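# Flip toast in pan with spatula, then set spatula down

## Task

Using the steel turner, flip the toast slice over so it ends flat inside the frying pan with its browned side facing up. A fall or tip from higher than about one finger's width may be judged a drop. Afterwards, put the turner on the table, away from the pan and the toast and not lying on the hot plate. The hand and arm may never make contact with the toast or with any part of the pan, including its handle; any such contact fails the task immediately. The pan and hot plate are loose, and the pan must finish level and centred on the hot plate. At the end the hand must not be holding the turner at all or bearing much of its weight, so release it and pull the hand away.

## Robot and tools

ROBOT. A single six-joint arm carrying a five-finger right hand. The only camera is cam_wrist (504x504 px), mounted at the wrist. The world keeps running while you think, and loose objects may occasionally get a small shove.

FRAMES. Reported positions use the scene frame: origin on the table top under the arm base, +z up, +y to the left when facing along +x. Units are metres, quaternions are w,x,y,z. Commands use the hand point's own axes. The hand point sits 0.05 m in front of the palm, where index pad meets thumb tip in a pinch. Its +z runs along the straightened fingers (which extend 0.06-0.07 m past it), +y points out of the palm, +x runs across the palm toward the little finger. A rigid bracket on the little-finger side of the wrist protrudes 0.03 m beyond the point along +y and 0.11 m across the palm; it can collide with things. Rotating the hand shifts the point slightly.

THE 14-NUMBER ROW (one arm, one list). Order: dx, dy, dz, rx, ry, rz, little, ring, middle, index, thumb_bend, thumb_turn, force_limit, speed, each in [-1, 1]. The first six are an offset, not a pose: they are measured in hand-point axes from the hand point's pose in the most recent result that reported it (before any such result, and for a second call within one reply, from the pose at the start of that action). 1.0 equals 0.6 m for dx-dz and 180 degrees for the rotation vector rx-rz. All-zero offsets do not hold still; they pull the hand back to that reference pose. Each control step the commanded pose is clipped to 100 mm and 16 degrees from the measured one, and position wins over orientation if both can't be met.
Finger numbers are targets: +1 straight/open, -1 curled/closed. thumb_bend +1 straight, -1 fully bent. thumb_turn +1 beside the palm, -1 across in front of it. A pinch is roughly index -0.22, thumb_bend -0.75, thumb_turn -0.57. force_limit maps -1..+1 to about 0..10 N fingertip force for closing (thumb motors 0..15 N); it does not limit opening. speed maps -1..+1 from near zero to full (full travel 0.6 s); close at -0.9 or slower for a soft grip. A motor only starts when its target changes by 0.01 or more, then locks on arrival or at the force limit. Resend identical numbers to keep a grip; send a more open value than hand_measured to loosen. Whole-hand wraps fit objects 0.035-0.08 m wide, with the thumb turned in beforehand.

TOOLS.
execute_actions: {"actions": [...], "pictures": bool}. The list holds at most one item. Empty list: just report state. {"rows": [[14 numbers], ...], "steps": n}: up to 15 rows and n at most 15 (default 15), each step 1/30 s; every row is an offset from the same reference, and the last row repeats if rows run out. {"steps": n} alone: wait until n steps (up to 300) have passed since the last result, reply time included.
move: {"target": [14 numbers], "speed": m/s, "stop_force": N}. Straight path toward one offset target (same reference rule), lasting 0.5-10 s. speed 0.002-0.5, default 0.25; turning capped at twice that in rad/s. Hand numbers are sent at the start. Optional stop_force 13-80 N ends the path when the wrist sensor feels that much added resistance along the target line; use it only with slow, non-rotating moves, and omit it when lifting off a surface. The path ignores obstacles and the arm can overshoot the speed.
wait: {"seconds": 0-10}.
zoom_image: {"camera": "cam_wrist", "region": [x0, y0, x1, y1]}, pixels from the top-left, at most 504x504.
show_instructions: no arguments; shows reference pages.
finished_scene: {"scene": number}; ends the scene irreversibly and grades it.

RESULTS. The state line gives hand point position, quaternion and velocities in the scene frame (printed position may be off at long reach). Wrist force and torque are in hand-point axes, include held weight and inertia, carry offsets up to about 5.5 N and noise, and saturate near 100 N; a push on a surface reads as force pointing back into the arm. hand_measured, hand_stopped_by (moving, target, force, stalled, fault) and hand_load_n list six motors in row order; a load near zero means the grip is gone. HELD marks steps where the row was not sent; "pose unreachable" means the clearance check altered the command. "Hand target" shows where the controller is driving. A move adds a "move:" line with its ending (done, off_target, moving, held, contact, fault), limits such as paced or held, and distance to target. Joint torque readings are noisy and offset.

AVOID. Joint load over its limit (wrist joints 50.2 N m, elbow 139) or any outside force of 150 N causes a 10 s stop. The arm is stiff: aiming even slightly past a firm contact can fault it, and faster touches hit harder. Motors holding loads heat up; a warning appears at 70 °C and brakes engage at 85 °C. Never touch the pan or toast with the hand or arm, keep the pan on its plate, avoid dropping the toast, and never push anything off the table.

Each tool is called after ">>>" in YAML: its name, and indented under it one key for each argument.

Reference images:

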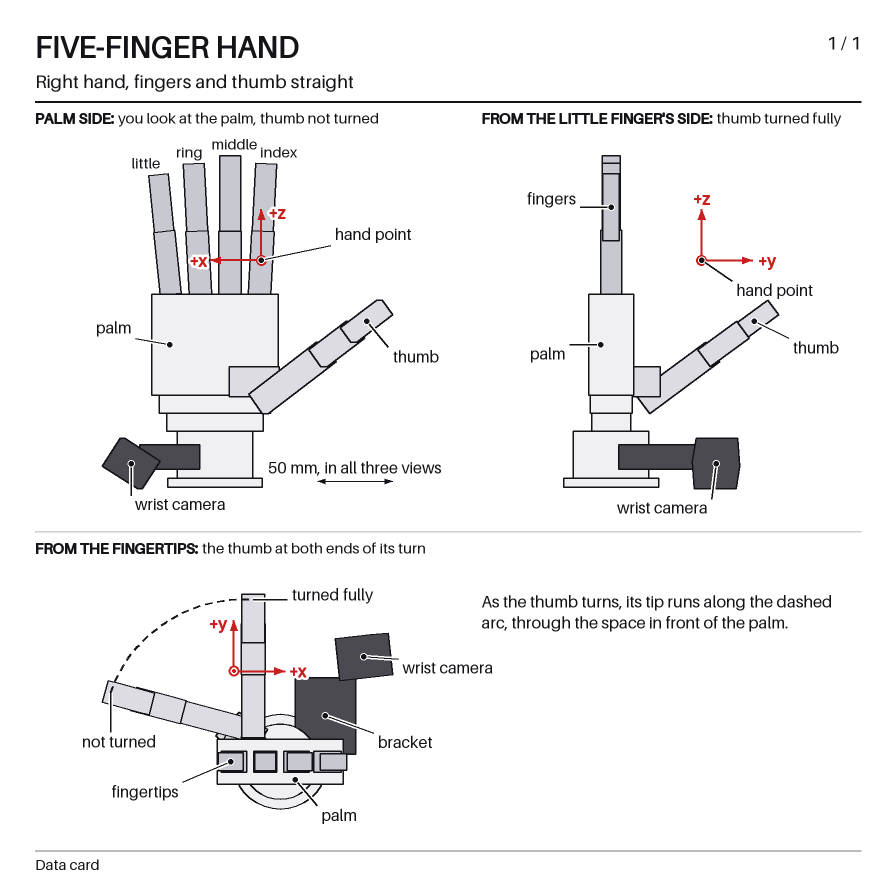

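## Session

I'll start by looking at the current state.

>>> execute_actions:
  actions: []

Scene clock: 0.00 s of 6003.00 s.
end_effector_position=(+1.1448, +0.3414, +0.1420) hand_measured=(+1.000, +1.000, +1.000, +1.000, +1.000, +1.000) hand_load_n=(+0.0, +0.0, +0.0, +0.0, +0.0, +0.0) hand_stopped_by=(target, target, target, target, target, target) hand_force_limit=0.00 hand_speed=-0.80 end_effector_quat_wxyz=(+0.591, +0.715, +0.322, +0.190) end_effector_velocity=(+0.000, +0.000, -0.000) end_effector_angular_velocity=(+0.001, -0.000, +0.001)
Joint positions: [ 0.352 -0.086  0.114  0.571  2.702  0.449]
Joint velocities: [-0.    -0.     0.    -0.001 -0.002  0.   ]
Joint torques (N m, as the arm reports them, + toward a larger angle): no reading
Wrist force (N, on the end effector, along its own x y z axes, offset not removed): no reading
Wrist torque (N m, same axes, about the end effector's origin, offset not removed): no reading
Hand target: +1.145, +0.341, +0.142; +0.591, +0.715, +0.322, +0.190

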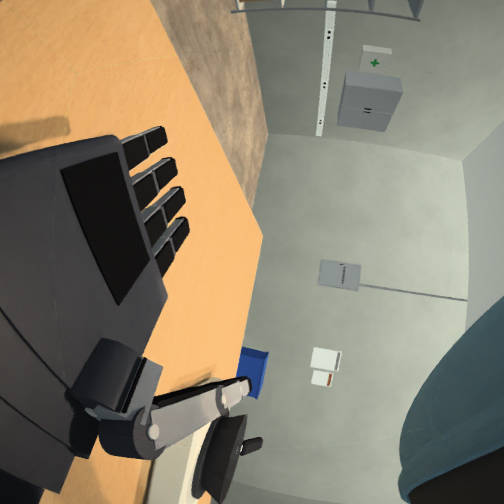

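>>> move:
  target: [-0.598, 0.645, -0.326, 0.4234, 0.0476, 0, 1, 1, 1, 1, 1, 1, 0, -0.8]
  speed: 0.2

Scene clock: 35.00 s of 6003.00 s.
end_effector_position=(+0.8504, +0.2022, +0.6007) hand_measured=(+1.000, +1.000, +1.000, +1.000, +1.000, +1.000) hand_load_n=(+0.0, +0.0, +0.0, +0.0, +0.0, +0.0) hand_stopped_by=(target, target, target, target, target, target) hand_force_limit=0.00 hand_speed=-0.80 end_effector_quat_wxyz=(+0.001, +0.912, +0.409, +0.000) end_effector_velocity=(-0.001, -0.001, +0.002) end_effector_angular_velocity=(+0.004, +0.005, -0.000)
Joint positions: [ 0.084 -0.745  0.302  2.012  1.559  0.824]
Joint velocities: [-0.002  0.004 -0.011  0.012 -0.005 -0.002]
Joint torques (N m, as the arm reports them, + toward a larger angle): [-13.52 -83.28 -45.23   5.82  -2.24  -1.93]
Wrist force (N, on the end effector, along its own x y z axes, offset not removed): [-0.9 5.6 -2.3]
Wrist torque (N m, same axes, about the end effector's origin, offset not removed): [0.95 0.28 -0.16]
Hand target: +0.850, +0.202, +0.601; +0.000, +0.912, +0.409, -0.000
Off the commanded pose: 0.002 m, 0 deg.
After step 90, 28.07 s passed at rest.
move: done

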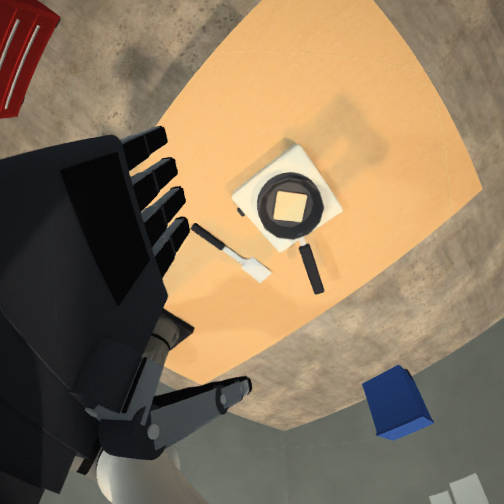

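>>> zoom_image:
  camera: "cam_wrist"
  region: [170, 130, 370, 330]

Region (170, 130, 370, 330) of cam_wrist's 504x504 image, scaled by 2.520, with more detail than that image has.

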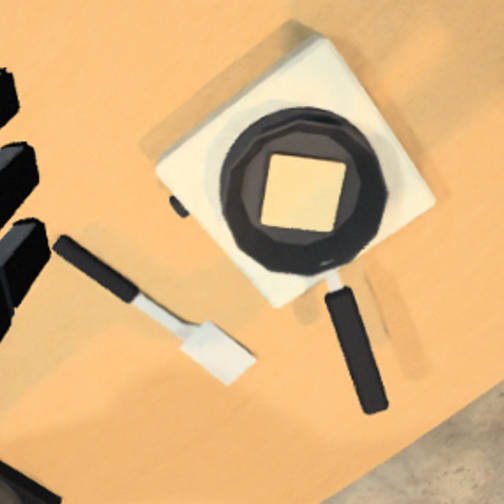

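>>> move:
  target: [-0.130, 0.0205, 0.476, 0, 0, 0, 1, 1, 1, 1, 1, 1, 0, -0.8]
  speed: 0.2

Scene clock: 157.10 s of 6003.00 s.
end_effector_position=(+0.8079, +0.1350, +0.3156) hand_measured=(+1.000, +1.000, +1.000, +1.000, +1.000, +1.000) hand_load_n=(+0.0, +0.0, +0.0, +0.0, +0.0, +0.0) hand_stopped_by=(target, target, target, target, target, target) hand_force_limit=0.00 hand_speed=-0.80 end_effector_quat_wxyz=(+0.001, +0.912, +0.409, +0.000) end_effector_velocity=(-0.000, -0.001, -0.001) end_effector_angular_velocity=(-0.001, -0.002, +0.000)
Joint positions: [ 0.01  -0.962  1.188  1.344  1.559  0.749]
Joint velocities: [-0.001 -0.001  0.004 -0.005  0.001 -0.001]
Joint torques (N m, as the arm reports them, + toward a larger angle): [-12.38 -99.28 -30.73   2.8   -2.17  -1.88]
Wrist force (N, on the end effector, along its own x y z axes, offset not removed): [0.9 6.3 -0.9]
Wrist torque (N m, same axes, about the end effector's origin, offset not removed): [0.95 -0.15 -0.09]
Hand target: +0.808, +0.135, +0.315; +0.001, +0.912, +0.409, +0.000
Off the commanded pose: 0.001 m, 0 deg.
After step 90, 117.00 s passed at rest.
move: done

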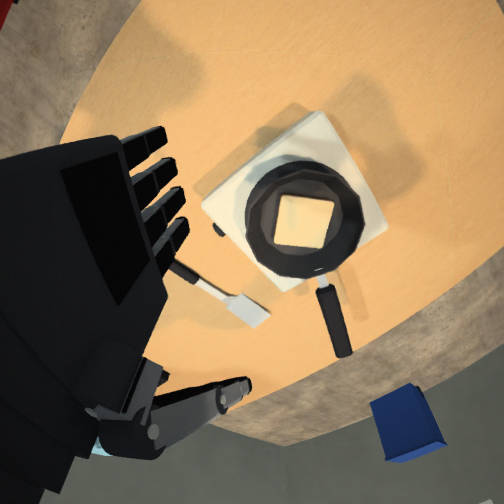

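>>> zoom_image:
  camera: "cam_wrist"
  region: [160, 100, 412, 352]

Region (160, 100, 412, 352) of cam_wrist's 504x504 image, scaled by 2.000, with more detail than that image has.

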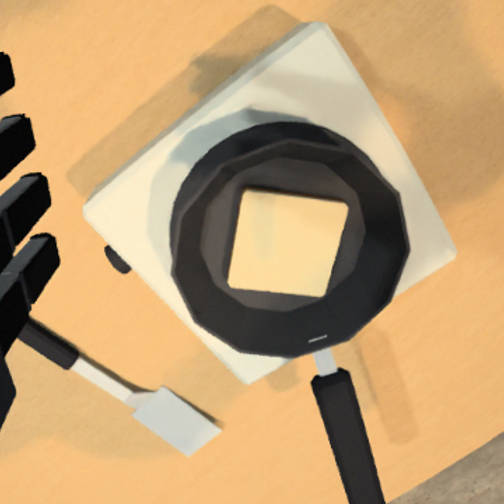

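>>> move:
  target: [-0.252, -0.195, 0.293, 0.2847, -0.1349, -0.2591, 1, 1, 1, 1, 1, 1, 0, -0.8]
  speed: 0.2

Scene clock: 194.77 s of 6003.00 s.
end_effector_position=(+0.6200, +0.0992, +0.1400) hand_measured=(+1.000, +1.000, +1.000, +1.000, +1.000, +1.000) hand_load_n=(+0.0, +0.0, +0.0, +0.0, +0.0, +0.0) hand_stopped_by=(target, target, target, target, target, target) hand_force_limit=0.00 hand_speed=-0.80 end_effector_quat_wxyz=(-0.298, +0.578, +0.674, -0.351) end_effector_velocity=(-0.002, -0.001, -0.002) end_effector_angular_velocity=(+0.002, +0.009, +0.010)
Joint positions: [-0.037 -0.764  1.508  1.776  1.712 -0.112]
Joint velocities: [ 0.001  0.003  0.004  0.001  0.006 -0.007]
Joint torques (N m, as the arm reports them, + toward a larger angle): [  9.28 -74.9  -21.95   5.82   2.31  -2.05]
Wrist force (N, on the end effector, along its own x y z axes, offset not removed): [3.3 5.7 -2.0]
Wrist torque (N m, same axes, about the end effector's origin, offset not removed): [0.97 -0.29 0.12]
Hand target: +0.620, +0.099, +0.140; -0.299, +0.577, +0.674, -0.352
Off the commanded pose: 0.001 m, 0 deg.
After step 90, 30.97 s passed at rest.
move: done

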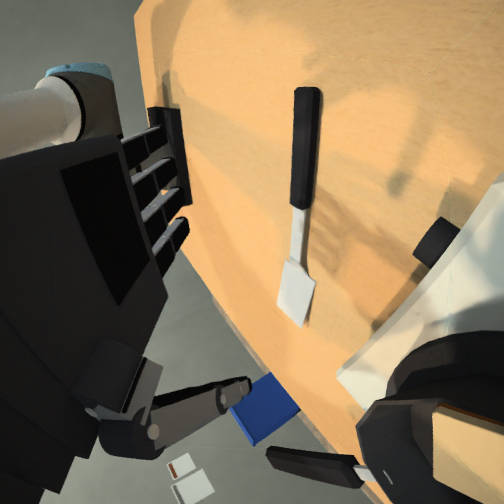

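>>> zoom_image:
  camera: "cam_wrist"
  region: [200, 70, 460, 330]

Region (200, 70, 460, 330) of cam_wrist's 504x504 image, scaled by 1.938, with more detail than that image has.

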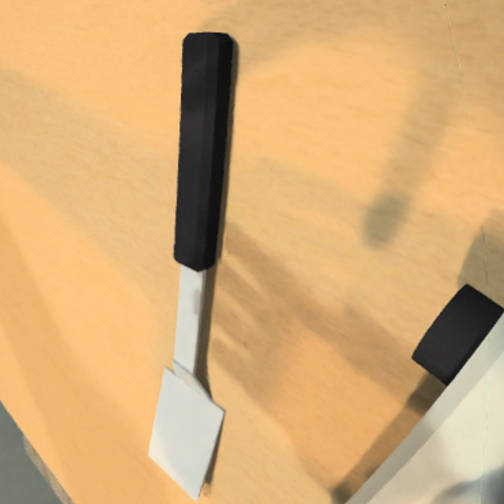

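>>> move:
  target: [-0.240, -0.328, -0.142, 0.0289, -0.6308, -0.3641, 1, 1, 1, 1, 1, 1, 0, -0.8]
  speed: 0.2

Scene clock: 274.43 s of 6003.00 s.
end_effector_position=(+0.6002, -0.0490, +0.3511) hand_measured=(+1.000, +1.000, +1.000, +1.000, +1.000, +1.000) hand_load_n=(+0.0, +0.0, +0.0, +0.0, +0.0, +0.0) hand_stopped_by=(target, target, target, target, target, target) hand_force_limit=0.00 hand_speed=-0.80 end_effector_quat_wxyz=(+0.228, -0.356, +0.763, -0.489) end_effector_velocity=(-0.000, -0.000, +0.000) end_effector_angular_velocity=(+0.003, +0.001, +0.016)
Joint positions: [-0.295 -1.74   2.079  0.137  1.941 -2.947]
Joint velocities: [-0.011 -0.005  0.003  0.    -0.025 -0.011]
Joint torques (N m, as the arm reports them, + toward a larger angle): [-12.34 -39.77 -35.42  -1.41  -2.29  -1.9 ]
Wrist force (N, on the end effector, along its own x y z axes, offset not removed): [-3.2 6.0 0.8]
Wrist torque (N m, same axes, about the end effector's origin, offset not removed): [0.85 0.39 -0.32]
Hand target: +0.600, -0.049, +0.351; +0.228, -0.356, +0.763, -0.489
Off the commanded pose: 0.001 m, 0 deg.
After step 90, 70.40 s passed at rest.
move: done

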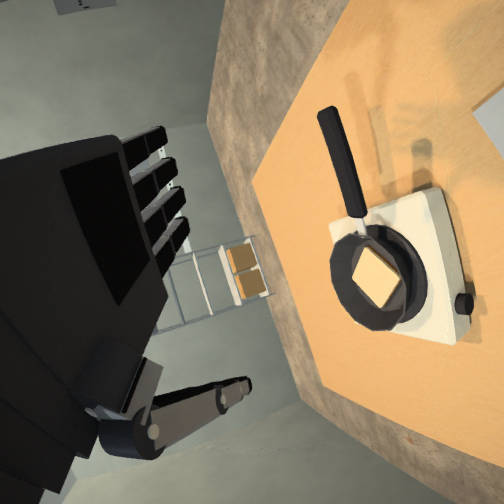

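>>> move:
  target: [-0.0068, 0.4487, 0.1068, 0.1385, -0.0547, -0.0121, 1, 1, 1, 1, 1, 1, 0, -0.8]
  speed: 0.15

Scene clock: 284.17 s of 6003.00 s.
end_effector_position=(+0.5604, -0.0110, +0.0802) hand_measured=(+1.000, +1.000, +1.000, +1.000, +1.000, +1.000) hand_load_n=(+0.0, +0.0, +0.0, +0.0, +0.0, +0.0) hand_stopped_by=(target, target, target, target, target, target) hand_force_limit=0.00 hand_speed=-0.80 end_effector_quat_wxyz=(+0.353, -0.353, +0.611, -0.614) end_effector_velocity=(+0.001, -0.000, -0.002) end_effector_angular_velocity=(-0.005, -0.010, +0.001)
Joint positions: [-0.279 -1.369  2.665 -1.292  1.828 -3.131]
Joint velocities: [-0.     0.017  0.004 -0.032 -0.001 -0.003]
Joint torques (N m, as the arm reports them, + toward a larger angle): [-11.76 -18.56  -6.13  -3.36  -2.24  -1.78]
Wrist force (N, on the end effector, along its own x y z axes, offset not removed): [3.0 6.5 -4.9]
Wrist torque (N m, same axes, about the end effector's origin, offset not removed): [1.32 -0.38 0.11]
Hand target: +0.561, -0.011, +0.080; +0.354, -0.353, +0.611, -0.614
Off the commanded pose: 0.001 m, 0 deg.
After step 90, 4.27 s passed at rest.
move: done

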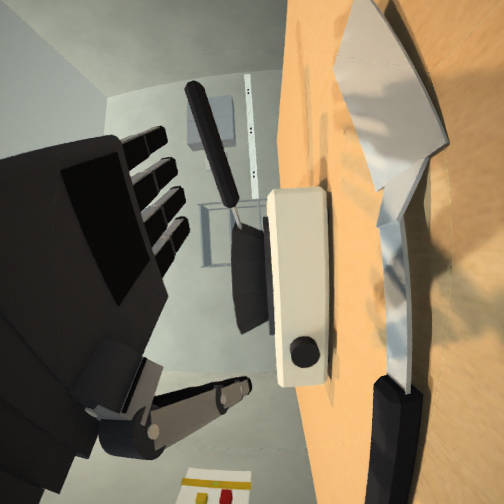

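>>> move:
  target: [0.0667, 0.05, -0.1155, 0, 0, 0, 1, 1, 1, 1, 1, 1, 0, -0.8]
  speed: 0.1

Scene clock: 337.60 s of 6003.00 s.
end_effector_position=(+0.4807, -0.0110, +0.0503) hand_measured=(+1.000, +1.000, +1.000, +1.000, +1.000, +1.000) hand_load_n=(+0.0, +0.0, +0.0, +0.0, +0.0, +0.0) hand_stopped_by=(target, target, target, target, target, target) hand_force_limit=0.00 hand_speed=-0.80 end_effector_quat_wxyz=(+0.353, -0.353, +0.611, -0.614) end_effector_velocity=(-0.003, -0.000, -0.002) end_effector_angular_velocity=(+0.000, +0.002, +0.000)
Joint positions: [-0.386 -1.306  2.836 -1.525  1.721 -3.132]
Joint velocities: [-0.008  0.008  0.007 -0.013 -0.008 -0.   ]
Joint torques (N m, as the arm reports them, + toward a larger angle): [-12.51  -9.33   3.79  -3.83  -2.27  -1.69]
Wrist force (N, on the end effector, along its own x y z axes, offset not removed): [0.9 2.8 -0.7]
Wrist torque (N m, same axes, about the end effector's origin, offset not removed): [0.47 -0.09 -0.07]
Hand target: +0.480, -0.011, +0.050; +0.353, -0.353, +0.611, -0.614
Off the commanded pose: 0.000 m, 0 deg.
After step 90, 49.07 s passed at rest.
move: done

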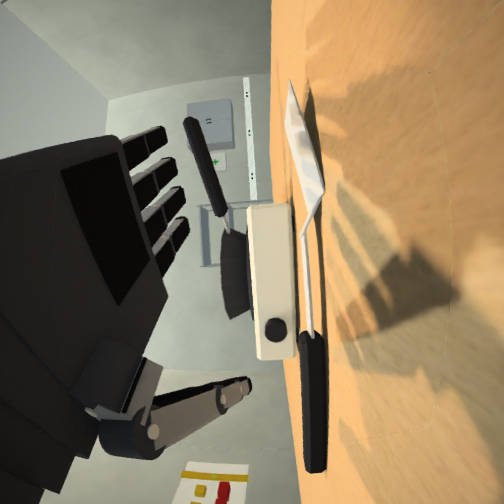

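>>> zoom_image:
  camera: "cam_wrist"
  region: [170, 60, 400, 490]

Region (170, 60, 400, 490) of cam_wrist's 504x504 image, scaled by 1.172, with more detail than that image has; it fills the left 270 columns of this view, and the rest is white.

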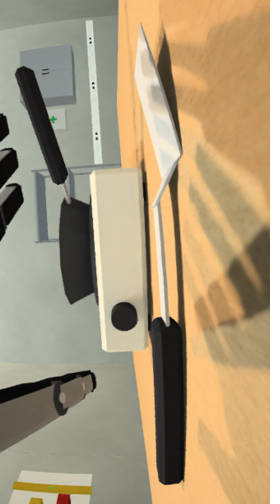

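>>> move:
  target: [0.0168, -0.4167, 0.2008, 0, 0, 0, 1, 1, 1, 1, 1, 1, 0, -0.8]
  speed: 0.2

Scene clock: 356.73 s of 6003.00 s.
end_effector_position=(+0.5797, -0.0792, +0.3004) hand_measured=(+1.000, +1.000, +1.000, +1.000, +1.000, +1.000) hand_load_n=(+0.0, +0.0, +0.0, +0.0, +0.0, +0.0) hand_stopped_by=(target, target, target, target, target, target) hand_force_limit=0.00 hand_speed=-0.80 end_effector_quat_wxyz=(+0.353, -0.353, +0.611, -0.614) end_effector_velocity=(+0.001, -0.000, +0.002) end_effector_angular_velocity=(+0.000, +0.001, +0.002)
Joint positions: [-0.49  -1.892  2.469 -0.573  1.618 -3.133]
Joint velocities: [-0.001  0.    -0.004  0.006 -0.003 -0.   ]
Joint torques (N m, as the arm reports them, + toward a larger angle): [-13.01 -23.49 -47.67   0.14  -1.89   1.85]
Wrist force (N, on the end effector, along its own x y z axes, offset not removed): [-1.7 6.9 -2.6]
Wrist torque (N m, same axes, about the end effector's origin, offset not removed): [1.17 0.47 -0.14]
Hand target: +0.580, -0.079, +0.301; +0.353, -0.354, +0.611, -0.614
Off the commanded pose: 0.000 m, 0 deg.
After step 90, 14.10 s passed at rest.
move: done

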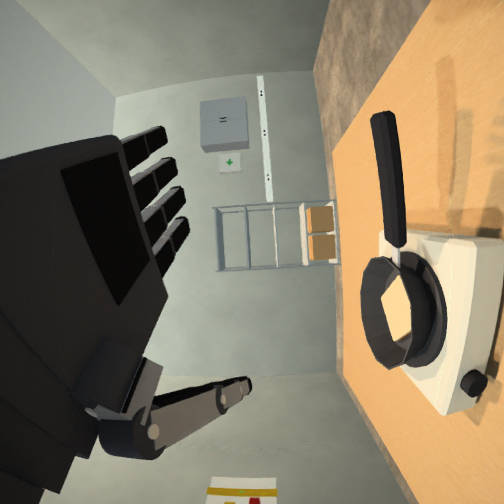

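>>> move:
  target: [0, 0, 0, 0, 0.1667, 0, 1, 1, 1, 1, 1, 1, 0, -0.8]
  speed: 0.2

Scene clock: 360.77 s of 6003.00 s.
end_effector_position=(+0.5799, -0.0793, +0.3003) hand_measured=(+1.000, +1.000, +1.000, +1.000, +1.000, +1.000) hand_load_n=(+0.0, +0.0, +0.0, +0.0, +0.0, +0.0) hand_stopped_by=(target, target, target, target, target, target) hand_force_limit=0.00 hand_speed=-0.80 end_effector_quat_wxyz=(+0.184, -0.183, +0.682, -0.684) end_effector_velocity=(+0.000, -0.000, -0.000) end_effector_angular_velocity=(-0.000, +0.002, -0.013)
Joint positions: [-0.113 -1.659  2.296 -0.623  2.516 -3.124]
Joint velocities: [ 0.006  0.007 -0.006  0.     0.018 -0.   ]
Joint torques (N m, as the arm reports them, + toward a larger angle): [  8.44 -10.77 -46.8   -2.89   2.84   1.72]
Wrist force (N, on the end effector, along its own x y z axes, offset not removed): [-0.5 4.9 -1.8]
Wrist torque (N m, same axes, about the end effector's origin, offset not removed): [0.85 0.11 -0.12]
Hand target: +0.580, -0.079, +0.300; +0.183, -0.182, +0.682, -0.684
Off the commanded pose: 0.000 m, 0 deg.
move: done

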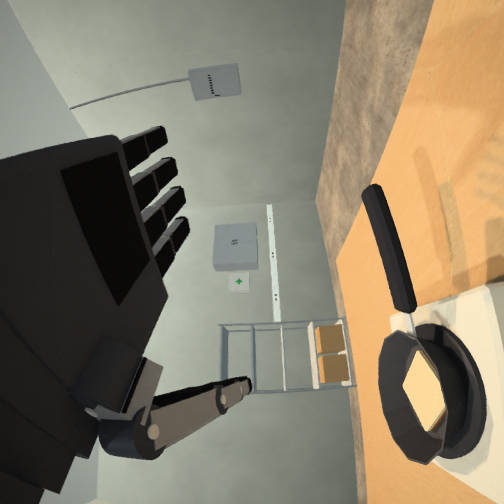

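>>> move:
  target: [0, 0, 0, 0, 0.3333, 0, 1, 1, 1, 1, 1, 1, 0, -0.8]
  speed: 0.2

Scene clock: 376.73 s of 6003.00 s.
end_effector_position=(+0.5799, -0.0797, +0.2999) hand_measured=(+1.000, +1.000, +1.000, +1.000, +1.000, +1.000) hand_load_n=(+0.0, +0.0, +0.0, +0.0, +0.0, +0.0) hand_stopped_by=(target, target, target, target, target, target) hand_force_limit=0.00 hand_speed=-0.80 end_effector_quat_wxyz=(-0.181, +0.183, +0.682, -0.684) end_effector_velocity=(-0.000, +0.000, +0.000) end_effector_angular_velocity=(-0.001, +0.002, -0.014)
Joint positions: [-0.028 -1.238  1.808 -0.589  3.647 -3.162]
Joint velocities: [-0.001  0.006 -0.007  0.007  0.012  0.003]
Joint torques (N m, as the arm reports them, + toward a larger angle): [-12.82 -49.65 -44.85   2.77   2.53   2.32]
Wrist force (N, on the end effector, along its own x y z axes, offset not removed): [3.8 4.4 -3.7]
Wrist torque (N m, same axes, about the end effector's origin, offset not removed): [0.86 -0.41 0.04]
Hand target: +0.580, -0.080, +0.300; -0.182, +0.184, +0.682, -0.684
Off the commanded pose: 0.001 m, 0 deg.
After step 90, 9.87 s passed at rest.
move: done

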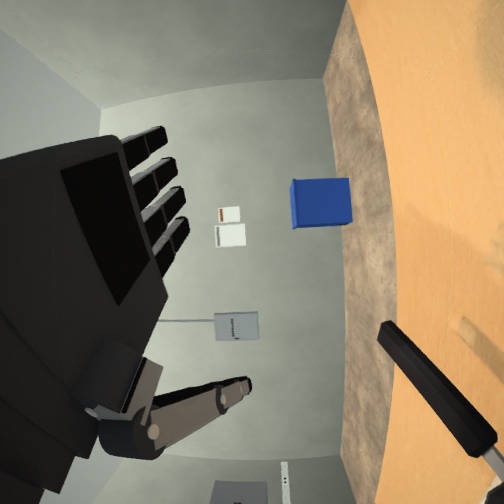

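>>> move:
  target: [0.1968, 0.2498, -0.1745, -0.1780, 0.3064, 0.0966, 0.2, 0.2, 0.2, 0.2, -0.3, -0.9, 0, 0]
  speed: 0.2

Scene clock: 433.93 s of 6003.00 s.
end_effector_position=(+0.5297, +0.0690, +0.1499) hand_measured=(+0.200, +0.200, +0.200, +0.200, -0.300, -0.900) hand_load_n=(+0.0, +0.0, +0.0, +0.0, +0.0, +0.0) hand_stopped_by=(target, target, target, target, target, target) hand_force_limit=0.00 hand_speed=0.00 end_effector_quat_wxyz=(-0.316, +0.610, +0.644, -0.337) end_effector_velocity=(-0.001, +0.002, -0.002) end_effector_angular_velocity=(+0.004, -0.007, -0.012)
Joint positions: [-0.107 -1.281  1.933 -1.268  4.593 -3.235]
Joint velocities: [-0.002 -0.002  0.006 -0.009  0.011  0.002]
Joint torques (N m, as the arm reports them, + toward a larger angle): [-12.75 -69.5  -29.25  -2.16   2.08   2.49]
Wrist force (N, on the end effector, along its own x y z axes, offset not removed): [3.0 5.1 -1.5]
Wrist torque (N m, same axes, about the end effector's origin, offset not removed): [0.95 -0.42 0.15]
Hand target: +0.530, +0.069, +0.150; -0.316, +0.611, +0.644, -0.336
Off the commanded pose: 0.001 m, 0 deg.
After step 90, 50.83 s passed at rest.
move: done

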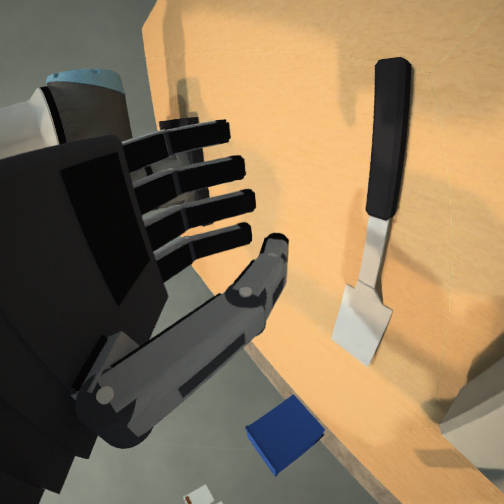

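>>> move:
  target: [0.0205, 0.1224, 0.0573, 0, 0, 0, 0.3, 0.3, 0.3, 0.3, 0.1, -0.9, 0, 0]
  speed: 0.1

Scene clock: 474.37 s of 6003.00 s.
end_effector_position=(+0.5429, +0.0818, +0.0702) hand_measured=(+0.300, +0.300, +0.300, +0.300, +0.100, -0.900) hand_load_n=(+0.0, +0.0, +0.0, +0.0, +0.0, +0.0) hand_stopped_by=(target, target, target, target, target, target) hand_force_limit=0.00 hand_speed=0.00 end_effector_quat_wxyz=(-0.316, +0.610, +0.644, -0.337) end_effector_velocity=(+0.001, +0.000, -0.002) end_effector_angular_velocity=(-0.000, -0.002, -0.000)
Joint positions: [-0.086 -1.169  1.951 -1.397  4.61  -3.223]
Joint velocities: [ 0.001  0.002  0.    -0.004  0.001  0.   ]
Joint torques (N m, as the arm reports them, + toward a larger angle): [  9.63 -48.36 -24.58  -2.45   2.09   2.06]
Wrist force (N, on the end effector, along its own x y z axes, offset not removed): [-1.1 4.5 0.9]
Wrist torque (N m, same axes, about the end effector's origin, offset not removed): [0.59 0.03 -0.12]
Hand target: +0.543, +0.082, +0.070; -0.316, +0.610, +0.644, -0.337
Off the commanded pose: 0.000 m, 0 deg.
After step 90, 36.10 s passed at rest.
move: done

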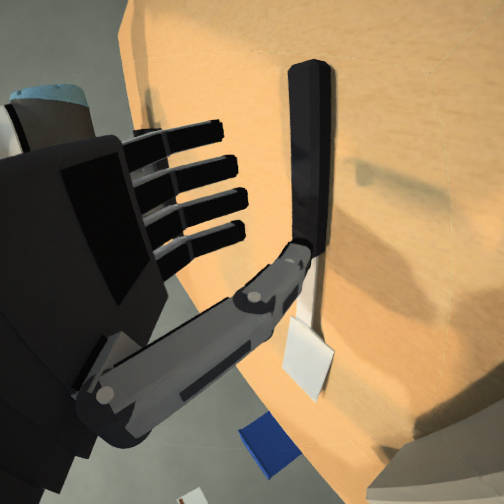

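>>> move:
  target: [0, 0.05, 0.039, 0, 0, 0, 0.3, 0.3, 0.3, 0.3, 0.1, -0.9, 0, 0]
  speed: 0.03
  stop_force: 13

Scene clock: 487.53 s of 6003.00 s.
end_effector_position=(+0.5409, +0.0815, +0.0325) hand_measured=(+0.300, +0.300, +0.300, +0.300, +0.100, -0.900) hand_load_n=(+0.0, +0.0, +0.0, +0.0, +0.0, +0.0) hand_stopped_by=(target, target, target, target, target, target) hand_force_limit=0.00 hand_speed=0.00 end_effector_quat_wxyz=(-0.316, +0.610, +0.644, -0.337) end_effector_velocity=(-0.000, -0.000, -0.002) end_effector_angular_velocity=(+0.001, -0.000, -0.002)
Joint positions: [-0.086 -1.123  1.971 -1.463  4.611 -3.223]
Joint velocities: [-0.001  0.003  0.001 -0.004  0.001  0.   ]
Joint torques (N m, as the arm reports them, + toward a larger angle): [  9.33 -51.24 -21.91  -2.52   2.27   2.13]
Wrist force (N, on the end effector, along its own x y z axes, offset not removed): [1.3 6.3 1.0]
Wrist torque (N m, same axes, about the end effector's origin, offset not removed): [0.93 -0.28 -0.07]
Hand target: +0.541, +0.082, +0.032; -0.316, +0.610, +0.644, -0.337
Off the commanded pose: 0.000 m, 0 deg.
After step 90, 8.53 s passed at rest.
move: done

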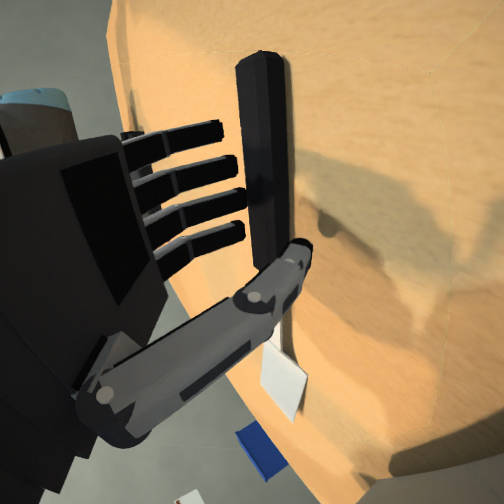

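>>> move:
  target: [0, 0.0109, 0.0076, 0, 0, 0, 0.3, 0.3, 0.3, 0.3, 0.1, -0.9, 0, 0]
  speed: 0.01
  stop_force: 13

Scene clock: 493.83 s of 6003.00 s.
end_effector_position=(+0.5409, +0.0815, +0.0248) hand_measured=(+0.300, +0.300, +0.300, +0.300, +0.100, -0.900) hand_load_n=(+0.0, +0.0, +0.0, +0.0, +0.0, +0.0) hand_stopped_by=(target, target, target, target, target, target) hand_force_limit=0.00 hand_speed=0.00 end_effector_quat_wxyz=(-0.316, +0.610, +0.644, -0.337) end_effector_velocity=(+0.001, +0.000, -0.002) end_effector_angular_velocity=(-0.000, -0.002, +0.000)
Joint positions: [-0.086 -1.113  1.974 -1.476  4.611 -3.223]
Joint velocities: [ 0.     0.003  0.001 -0.005  0.    -0.   ]
Joint torques (N m, as the arm reports them, + toward a larger angle): [  9.23 -53.72 -21.24  -2.58   2.28   1.96]
Wrist force (N, on the end effector, along its own x y z axes, offset not removed): [-1.3 6.4 1.6]
Wrist torque (N m, same axes, about the end effector's origin, offset not removed): [0.99 0.31 0.00]
Hand target: +0.541, +0.082, +0.025; -0.316, +0.610, +0.644, -0.337
Off the commanded pose: 0.000 m, 0 deg.
After step 90, 2.30 s passed at rest.
move: done

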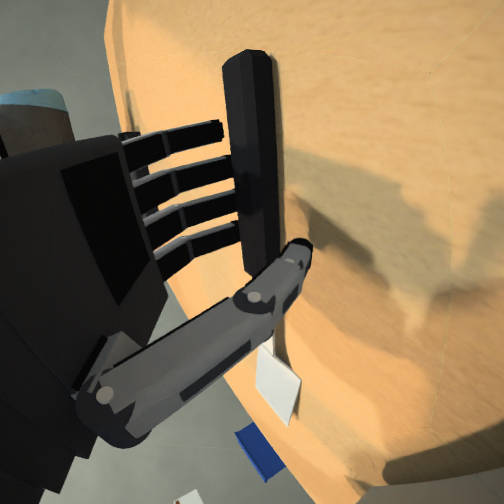

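>>> move:
  target: [0, 0.0068, 0.0048, 0, 0, 0, 0.3, 0.3, 0.3, 0.3, 0.1, -0.9, 0, 0]
  speed: 0.006
  stop_force: 13

Scene clock: 497.30 s of 6003.00 s.
end_effector_position=(+0.5409, +0.0815, +0.0226) hand_measured=(+0.300, +0.300, +0.300, +0.300, +0.100, -0.900) hand_load_n=(+0.0, +0.0, +1.5, +0.0, +0.0, +0.0) hand_stopped_by=(target, target, target, target, target, target) hand_force_limit=0.00 hand_speed=0.00 end_effector_quat_wxyz=(-0.316, +0.610, +0.644, -0.337) end_effector_velocity=(-0.000, +0.000, +0.001) end_effector_angular_velocity=(-0.001, +0.002, +0.001)
Joint positions: [-0.086 -1.11   1.975 -1.48   4.611 -3.223]
Joint velocities: [ 0.001 -0.001 -0.     0.003 -0.001  0.   ]
Joint torques (N m, as the arm reports them, + toward a larger angle): [  7.92 -63.52 -19.01  -2.12   2.63   1.52]
Wrist force (N, on the end effector, along its own x y z axes, offset not removed): [-1.1 -16.1 -18.2]
Wrist torque (N m, same axes, about the end effector's origin, offset not removed): [1.99 0.57 -0.70]
Hand target: +0.541, +0.081, +0.023; -0.316, +0.610, +0.644, -0.337
Off the commanded pose: 0.003 m, 0 deg.
move: contact

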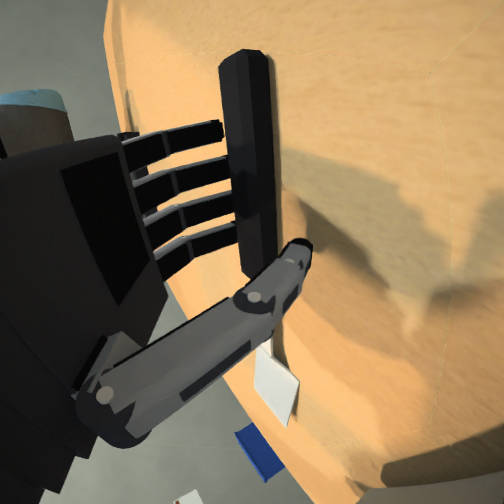

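>>> move:
  target: [0, -0.0048, -0.0033, 0, 0, 0, 0.3, 0.3, 0.3, 0.3, 0.1, -0.9, 0, 0]
  speed: 0.01

>>> execute_actions:
  actions:
    - {"rows": [[0, 0, 0, 0, 0, 0, -0.45, -0.45, -0.45, -0.45, -0.2, -0.9, -0.2, -0.85]], "steps": 15}
  pictures: false

>>> wait:
  seconds: 2.5

Scene clock: 500.97 s of 6003.00 s.
end_effector_position=(+0.5409, +0.0815, +0.0259) hand_measured=(+0.300, +0.300, +0.300, +0.300, +0.100, -0.900) hand_load_n=(+0.0, +0.0, +0.0, +0.0, +0.0, +0.0) hand_stopped_by=(target, target, target, target, target, target) hand_force_limit=0.00 hand_speed=0.00 end_effector_quat_wxyz=(-0.316, +0.610, +0.644, -0.337) end_effector_velocity=(-0.001, +0.001, +0.002) end_effector_angular_velocity=(+0.001, +0.001, +0.000)
Joint positions: [-0.086 -1.114  1.974 -1.474  4.611 -3.223]
Joint velocities: [ 0.001 -0.003 -0.     0.004  0.001 -0.   ]
Joint torques (N m, as the arm reports them, + toward a larger angle): [-13.27 -77.36 -38.91   1.18   1.02  -1.77]
Wrist force (N, on the end effector, along its own x y z axes, offset not removed): [1.0 2.3 -1.0]
Wrist torque (N m, same axes, about the end effector's origin, offset not removed): [0.46 -0.10 -0.13]
Hand target: +0.541, +0.082, +0.026; -0.316, +0.610, +0.644, -0.337
Off the commanded pose: 0.000 m, 0 deg.
move: done

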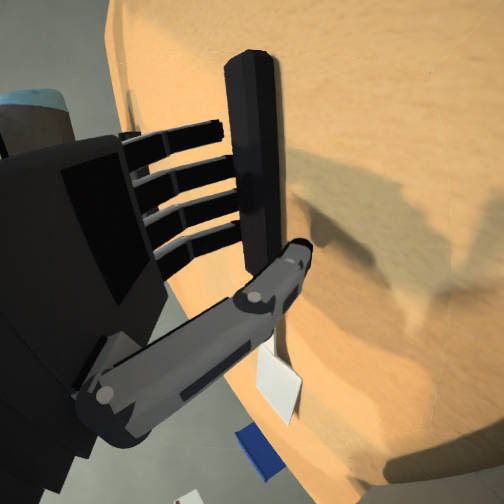

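Scene clock: 501.47 s of 6003.00 s.
end_effector_position=(+0.5409, +0.0815, +0.0259) hand_measured=(+0.200, +0.200, +0.200, +0.200, +0.038, -0.900) hand_load_n=(+0.0, +0.0, +0.5, +0.0, +0.0, +0.0) hand_stopped_by=(moving, moving, moving, moving, moving, target) hand_force_limit=-0.20 hand_speed=-0.85 end_effector_quat_wxyz=(-0.316, +0.610, +0.644, -0.337) end_effector_velocity=(+0.000, +0.000, +0.000) end_effector_angular_velocity=(+0.000, -0.001, +0.000)
Joint positions: [-0.086 -1.114  1.974 -1.474  4.611 -3.223]
Joint velocities: [ 0.001 -0.     0.    -0.001  0.001 -0.   ]
Joint torques (N m, as the arm reports them, + toward a larger angle): [-11.62 -67.89 -36.65  -2.52   0.97  -1.67]
Wrist force (N, on the end effector, along its own x y z axes, offset not removed): [-1.4 8.4 2.6]
Wrist torque (N m, same axes, about the end effector's origin, offset not removed): [1.07 0.24 0.06]
Hand target: +0.541, +0.082, +0.026; -0.316, +0.610, +0.644, -0.337
Off the commanded pose: 0.000 m, 0 deg.
Steps of this call (steps 1 to 15: all 15 steps of this action). Readings (end_effector_position | what the end effector reports):
1: (+0.5409, +0.0815, +0.0259) | hand_measured=(+0.300, +0.300, +0.300, +0.300, +0.100, -0.900) hand_load_n=(+0.0, +0.0, +0.0, +0.0, +0.0, +0.0) hand_stopped_by=(moving, moving, moving, moving, moving, target) hand_force_limit=-0.20 hand_speed=-0.85
2: (+0.5409, +0.0815, +0.0259) | hand_measured=(+0.300, +0.300, +0.300, +0.300, +0.100, -0.900) hand_load_n=(+0.0, +0.0, +0.0, +0.0, +0.0, +0.0) hand_stopped_by=(moving, moving, moving, moving, moving, target) hand_force_limit=-0.20 hand_speed=-0.85
4: (+0.5409, +0.0815, +0.0259) | hand_measured=(+0.292, +0.292, +0.292, +0.292, +0.096, -0.900) hand_load_n=(+0.0, +0.0, +0.0, +0.0, +0.0, +0.0) hand_stopped_by=(moving, moving, moving, moving, moving, target) hand_force_limit=-0.20 hand_speed=-0.85
8: (+0.5409, +0.0815, +0.0259) | hand_measured=(+0.260, +0.260, +0.260, +0.260, +0.074, -0.900) hand_load_n=(+0.0, +0.0, +0.0, +0.0, +0.0, +0.0) hand_stopped_by=(moving, moving, moving, moving, moving, target) hand_force_limit=-0.20 hand_speed=-0.85
15: the state above

Scene clock: 503.97 s of 6003.00 s.
end_effector_position=(+0.5409, +0.0815, +0.0259) hand_measured=(-0.424, -0.090, -0.022, -0.014, -0.094, -0.900) hand_load_n=(+0.0, +5.0, +4.0, +2.5, +7.5, +0.0) hand_stopped_by=(moving, force, force, force, force, target) hand_force_limit=-0.20 hand_speed=-0.85 end_effector_quat_wxyz=(-0.316, +0.610, +0.644, -0.337) end_effector_velocity=(-0.000, +0.001, -0.000) end_effector_angular_velocity=(+0.001, +0.000, -0.001)
Joint positions: [-0.086 -1.114  1.974 -1.474  4.611 -3.223]
Joint velocities: [ 0.     0.    -0.     0.     0.002  0.   ]
Joint torques (N m, as the arm reports them, + toward a larger angle): [ -4.85 -50.59 -25.61  -1.16   1.08  -1.44]
Wrist force (N, on the end effector, along its own x y z axes, offset not removed): [1.4 4.8 3.3]
Wrist torque (N m, same axes, about the end effector's origin, offset not removed): [0.64 -0.28 0.05]
Hand target: +0.541, +0.082, +0.026; -0.316, +0.610, +0.644, -0.337
Off the commanded pose: 0.000 m, 0 deg.
Steps of this call (steps 1 to 75: nothing new was sent). Readings (end_effector_position | what the end effector reports):
1: (+0.5409, +0.0815, +0.0259) | hand_measured=(+0.192, +0.192, +0.192, +0.192, +0.032, -0.900) hand_load_n=(+0.0, +0.0, +0.5, +0.0, +0.0, +0.0) hand_stopped_by=(moving, moving, moving, moving, moving, target) hand_force_limit=-0.20 hand_speed=-0.85
2: (+0.5409, +0.0815, +0.0259) | hand_measured=(+0.184, +0.184, +0.184, +0.184, +0.026, -0.900) hand_load_n=(+0.0, +0.0, +0.5, +0.0, +0.0, +0.0) hand_stopped_by=(moving, moving, moving, moving, moving, target) hand_force_limit=-0.20 hand_speed=-0.85
4: (+0.5409, +0.0815, +0.0259) | hand_measured=(+0.168, +0.168, +0.168, +0.168, +0.016, -0.900) hand_load_n=(+0.0, +0.0, +0.5, +0.0, +0.0, +0.0) hand_stopped_by=(moving, moving, moving, moving, moving, target) hand_force_limit=-0.20 hand_speed=-0.85
8: (+0.5409, +0.0815, +0.0259) | hand_measured=(+0.134, +0.134, +0.134, +0.134, -0.004, -0.900) hand_load_n=(+0.0, +0.0, +0.5, +0.0, +0.0, +0.0) hand_stopped_by=(moving, moving, moving, moving, moving, target) hand_force_limit=-0.20 hand_speed=-0.85
75: the state above

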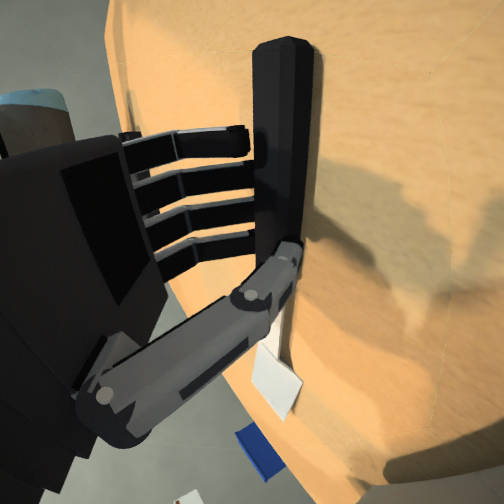

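>>> zoom_image:
  camera: "cam_wrist"
  region: [180, 100, 380, 300]

Region (180, 100, 380, 300) of cam_wrist's 504x504 image, scaled by 2.520, with more detail than that image has.

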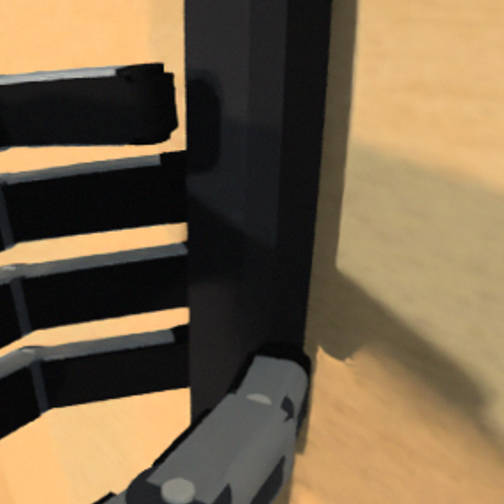

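>>> execute_actions:
  actions:
    - {"rows": [[0, 0, 0, 0, 0, 0, -0.45, -0.5, -0.5, -0.5, -0.4, -0.9, 0.4, -0.9]], "steps": 15}
  pictures: false

>>> wait:
  seconds: 1.0

Scene clock: 510.73 s of 6003.00 s.
end_effector_position=(+0.5408, +0.0815, +0.0259) hand_measured=(-0.450, -0.104, -0.036, -0.040, -0.090, -0.900) hand_load_n=(+0.0, +6.5, +6.5, +8.5, +10.5, +0.0) hand_stopped_by=(target, force, force, force, force, target) hand_force_limit=0.40 hand_speed=-0.90 end_effector_quat_wxyz=(-0.316, +0.610, +0.644, -0.337) end_effector_velocity=(-0.000, -0.000, +0.001) end_effector_angular_velocity=(+0.000, +0.001, -0.001)
Joint positions: [-0.086 -1.114  1.974 -1.474  4.611 -3.223]
Joint velocities: [-0.001 -0.001 -0.     0.002  0.    -0.   ]
Joint torques (N m, as the arm reports them, + toward a larger angle): [  1.92 -52.   -25.57  -3.66   1.02  -1.52]
Wrist force (N, on the end effector, along its own x y z axes, offset not removed): [4.3 -3.3 -3.1]
Wrist torque (N m, same axes, about the end effector's origin, offset not removed): [0.85 -0.36 0.09]
Hand target: +0.541, +0.082, +0.026; -0.316, +0.610, +0.644, -0.337
Off the commanded pose: 0.000 m, 0 deg.
Steps of this call (steps 1 to 90: nothing new was sent; then 3.27 s passed at rest; steps 91 to 105: all 15 steps of this action). Readings (end_effector_position | what the end effector reports):
91: (+0.5409, +0.0815, +0.0259) | hand_measured=(-0.450, -0.090, -0.022, -0.014, -0.094, -0.900) hand_load_n=(+0.0, +5.0, +4.0, +2.5, +7.5, +0.0) hand_stopped_by=(target, moving, moving, moving, moving, target) hand_force_limit=0.40 hand_speed=-0.90
92: (+0.5409, +0.0815, +0.0259) | hand_measured=(-0.450, -0.090, -0.022, -0.014, -0.094, -0.900) hand_load_n=(+0.0, +5.0, +4.0, +2.5, +7.5, +0.0) hand_stopped_by=(target, moving, moving, moving, moving, target) hand_force_limit=0.40 hand_speed=-0.90
94: (+0.5408, +0.0815, +0.0259) | hand_measured=(-0.450, -0.094, -0.026, -0.020, -0.094, -0.900) hand_load_n=(+0.0, +5.5, +5.0, +3.0, +8.5, +0.0) hand_stopped_by=(target, moving, moving, moving, moving, target) hand_force_limit=0.40 hand_speed=-0.90
98: (+0.5408, +0.0815, +0.0259) | hand_measured=(-0.450, -0.104, -0.036, -0.040, -0.090, -0.900) hand_load_n=(+0.0, +6.0, +6.5, +9.0, +10.5, +0.0) hand_stopped_by=(target, force, force, force, force, target) hand_force_limit=0.40 hand_speed=-0.90
105: the state above

Scene clock: 511.73 s of 6003.00 s.
end_effector_position=(+0.5408, +0.0815, +0.0259) hand_measured=(-0.450, -0.104, -0.036, -0.040, -0.090, -0.900) hand_load_n=(+0.0, +6.5, +6.5, +8.5, +10.5, +0.0) hand_stopped_by=(target, force, force, force, force, target) hand_force_limit=0.40 hand_speed=-0.90 end_effector_quat_wxyz=(-0.316, +0.610, +0.644, -0.337) end_effector_velocity=(-0.000, -0.000, -0.000) end_effector_angular_velocity=(+0.001, +0.001, -0.001)
Joint positions: [-0.086 -1.114  1.974 -1.474  4.611 -3.223]
Joint velocities: [-0.     0.001  0.     0.     0.001 -0.   ]
Joint torques (N m, as the arm reports them, + toward a larger angle): [  2.07 -51.24 -34.13  -4.66   0.99  -1.51]
Wrist force (N, on the end effector, along its own x y z axes, offset not removed): [1.1 -2.3 -0.1]
Wrist torque (N m, same axes, about the end effector's origin, offset not removed): [0.96 -0.08 -0.19]
Hand target: +0.541, +0.082, +0.026; -0.316, +0.610, +0.644, -0.337
Off the commanded pose: 0.000 m, 0 deg.
Steps of this call (steps 1 to 30: nothing new was sent). Readings (end_effector_position | what the end effector reports):
1: (+0.5408, +0.0815, +0.0259) | hand_measured=(-0.450, -0.104, -0.036, -0.040, -0.090, -0.900) hand_load_n=(+0.0, +6.5, +6.5, +8.5, +10.5, +0.0) hand_stopped_by=(target, force, force, force, force, target) hand_force_limit=0.40 hand_speed=-0.90
2: (+0.5408, +0.0815, +0.0259) | hand_measured=(-0.450, -0.104, -0.036, -0.040, -0.090, -0.900) hand_load_n=(+0.0, +6.5, +6.5, +8.5, +10.5, +0.0) hand_stopped_by=(target, force, force, force, force, target) hand_force_limit=0.40 hand_speed=-0.90
4: (+0.5408, +0.0815, +0.0259) | hand_measured=(-0.450, -0.104, -0.036, -0.040, -0.090, -0.900) hand_load_n=(+0.0, +6.5, +6.5, +8.5, +10.5, +0.0) hand_stopped_by=(target, force, force, force, force, target) hand_force_limit=0.40 hand_speed=-0.90
8: (+0.5408, +0.0815, +0.0259) | hand_measured=(-0.450, -0.104, -0.036, -0.040, -0.090, -0.900) hand_load_n=(+0.0, +6.5, +6.5, +8.5, +10.5, +0.0) hand_stopped_by=(target, force, force, force, force, target) hand_force_limit=0.40 hand_speed=-0.90
30: the state above

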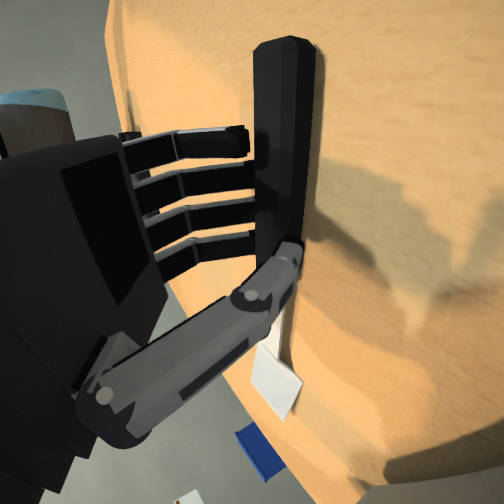

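>>> move:
  target: [0, -0.0273, -0.0191, 0, 0, 0, -0.45, -0.5, -0.5, -0.5, -0.4, -0.9, 0.4, -0.9]
  speed: 0.015

Scene clock: 516.53 s of 6003.00 s.
end_effector_position=(+0.5408, +0.0816, +0.0456) hand_measured=(-0.450, -0.104, -0.036, -0.040, -0.090, -0.900) hand_load_n=(+0.0, +2.5, +5.0, +7.0, +13.0, +1.5) hand_stopped_by=(target, force, force, force, force, target) hand_force_limit=0.40 hand_speed=-0.90 end_effector_quat_wxyz=(-0.316, +0.610, +0.644, -0.337) end_effector_velocity=(-0.000, +0.000, +0.002) end_effector_angular_velocity=(+0.001, +0.002, -0.001)
Joint positions: [-0.086 -1.14   1.966 -1.441  4.61  -3.223]
Joint velocities: [ 0.    -0.003 -0.001  0.005  0.001 -0.   ]
Joint torques (N m, as the arm reports them, + toward a larger angle): [-13.17 -75.85 -40.51   1.14  -2.41  -1.66]
Wrist force (N, on the end effector, along its own x y z axes, offset not removed): [2.8 6.4 -1.0]
Wrist torque (N m, same axes, about the end effector's origin, offset not removed): [0.91 -0.34 -0.02]
Hand target: +0.541, +0.082, +0.046; -0.316, +0.610, +0.644, -0.337
Off the commanded pose: 0.000 m, 0 deg.
After step 90, 0.20 s passed at rest.
move: done

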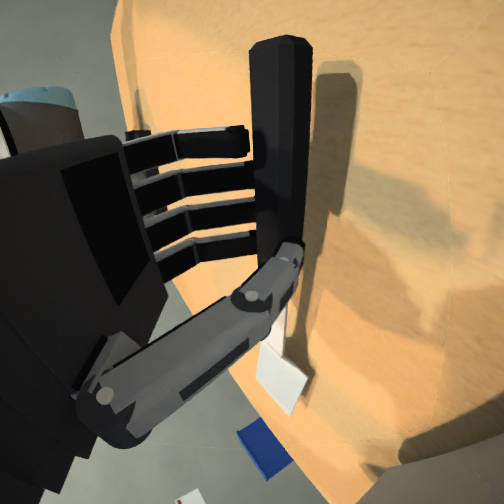

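>>> move:
  target: [0, -0.1365, -0.0956, 0, 0, 0, -0.45, -0.5, -0.5, -0.5, -0.4, -0.9, 0.4, -0.9]
  speed: 0.05

Scene clock: 521.63 s of 6003.00 s.
end_effector_position=(+0.5409, +0.0819, +0.1452) hand_measured=(-0.450, -0.104, -0.036, -0.040, -0.090, -0.900) hand_load_n=(+0.0, +2.5, +5.0, +7.0, +13.0, +1.5) hand_stopped_by=(target, force, force, force, force, target) hand_force_limit=0.40 hand_speed=-0.90 end_effector_quat_wxyz=(-0.316, +0.610, +0.644, -0.337) end_effector_velocity=(+0.001, -0.001, +0.003) end_effector_angular_velocity=(-0.001, -0.001, +0.001)
Joint positions: [-0.088 -1.258  1.909 -1.267  4.609 -3.224]
Joint velocities: [-0.    -0.002 -0.002  0.004 -0.001  0.   ]
Joint torques (N m, as the arm reports them, + toward a larger angle): [-12.82 -74.27 -46.31   1.77  -2.43  -1.64]
Wrist force (N, on the end effector, along its own x y z axes, offset not removed): [2.3 4.2 -0.2]
Wrist torque (N m, same axes, about the end effector's origin, offset not removed): [0.49 -0.26 -0.23]
Hand target: +0.541, +0.082, +0.146; -0.316, +0.610, +0.644, -0.337
Off the commanded pose: 0.000 m, 0 deg.
move: done

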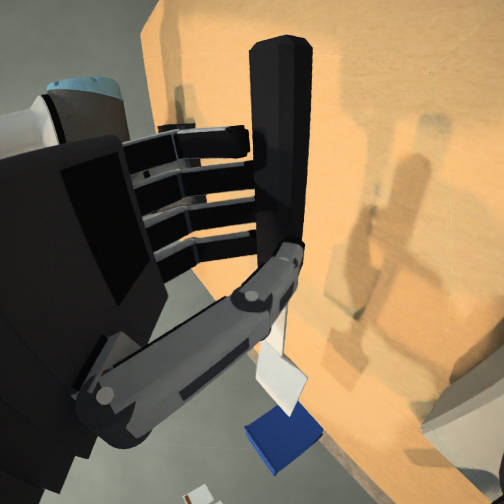

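>>> zoom_image:
  camera: "cam_wrist"
  region: [200, 280, 360, 440]

Region (200, 280, 360, 440) of cam_wrist's 504x504 image, scaled by 3.150, with more detail than that image has.

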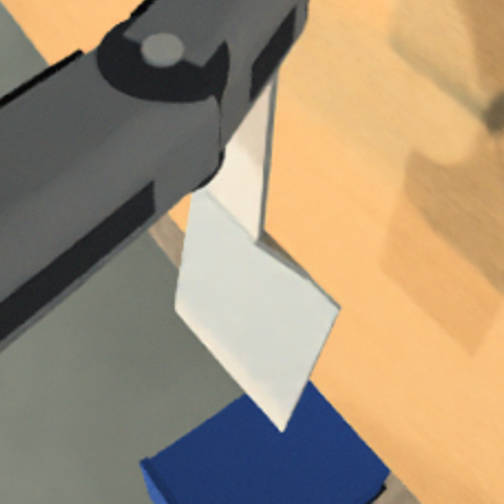

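>>> move:
  target: [0.1095, -0.1522, -0.4408, 0.0915, 0.0193, -0.3410, -0.45, -0.5, -0.5, -0.5, -0.4, -0.9, 0.4, -0.9]
  speed: 0.12

Scene clock: 588.27 s of 6003.00 s.
end_effector_position=(+0.7012, +0.1572, +0.3710) hand_measured=(-0.450, -0.104, -0.036, -0.040, -0.090, -0.900) hand_load_n=(+0.0, +3.0, +5.0, +6.5, +13.0, +1.5) hand_stopped_by=(target, force, force, force, force, target) hand_force_limit=0.40 hand_speed=-0.90 end_effector_quat_wxyz=(-0.541, +0.158, +0.802, -0.196) end_effector_velocity=(+0.002, +0.001, +0.001) end_effector_angular_velocity=(+0.008, +0.004, +0.005)
Joint positions: [-0.037 -1.005  1.179 -0.524  4.549 -4.243]
Joint velocities: [ 0.001  0.005 -0.008  0.006 -0.001 -0.008]
Joint torques (N m, as the arm reports them, + toward a larger angle): [  8.09 -74.68 -52.12   2.97  -2.06  -1.86]
Wrist force (N, on the end effector, along its own x y z axes, offset not removed): [0.0 4.7 2.3]
Wrist torque (N m, same axes, about the end effector's origin, offset not removed): [0.45 -0.30 0.01]
Hand target: +0.701, +0.157, +0.371; -0.541, +0.158, +0.802, -0.196
Off the commanded pose: 0.001 m, 0 deg.
After step 90, 58.53 s passed at rest.
move: done

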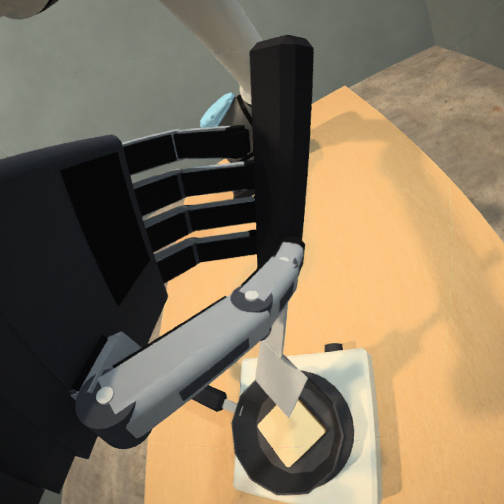

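>>> zoom_image:
  camera: "cam_wrist"
  region: [200, 320, 384, 504]

Region (200, 320, 384, 504) of cam_wrist's 504x504 image, scaled by 2.739, with more detail than that image has.

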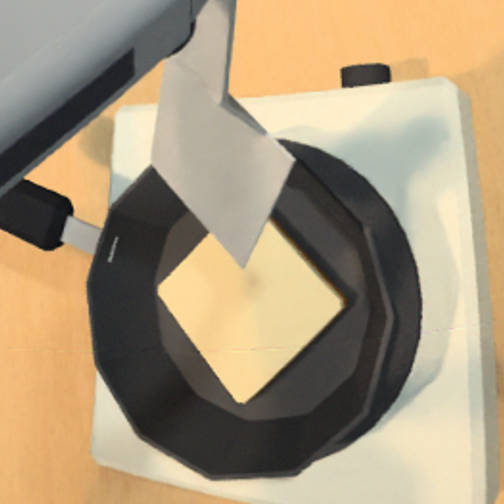

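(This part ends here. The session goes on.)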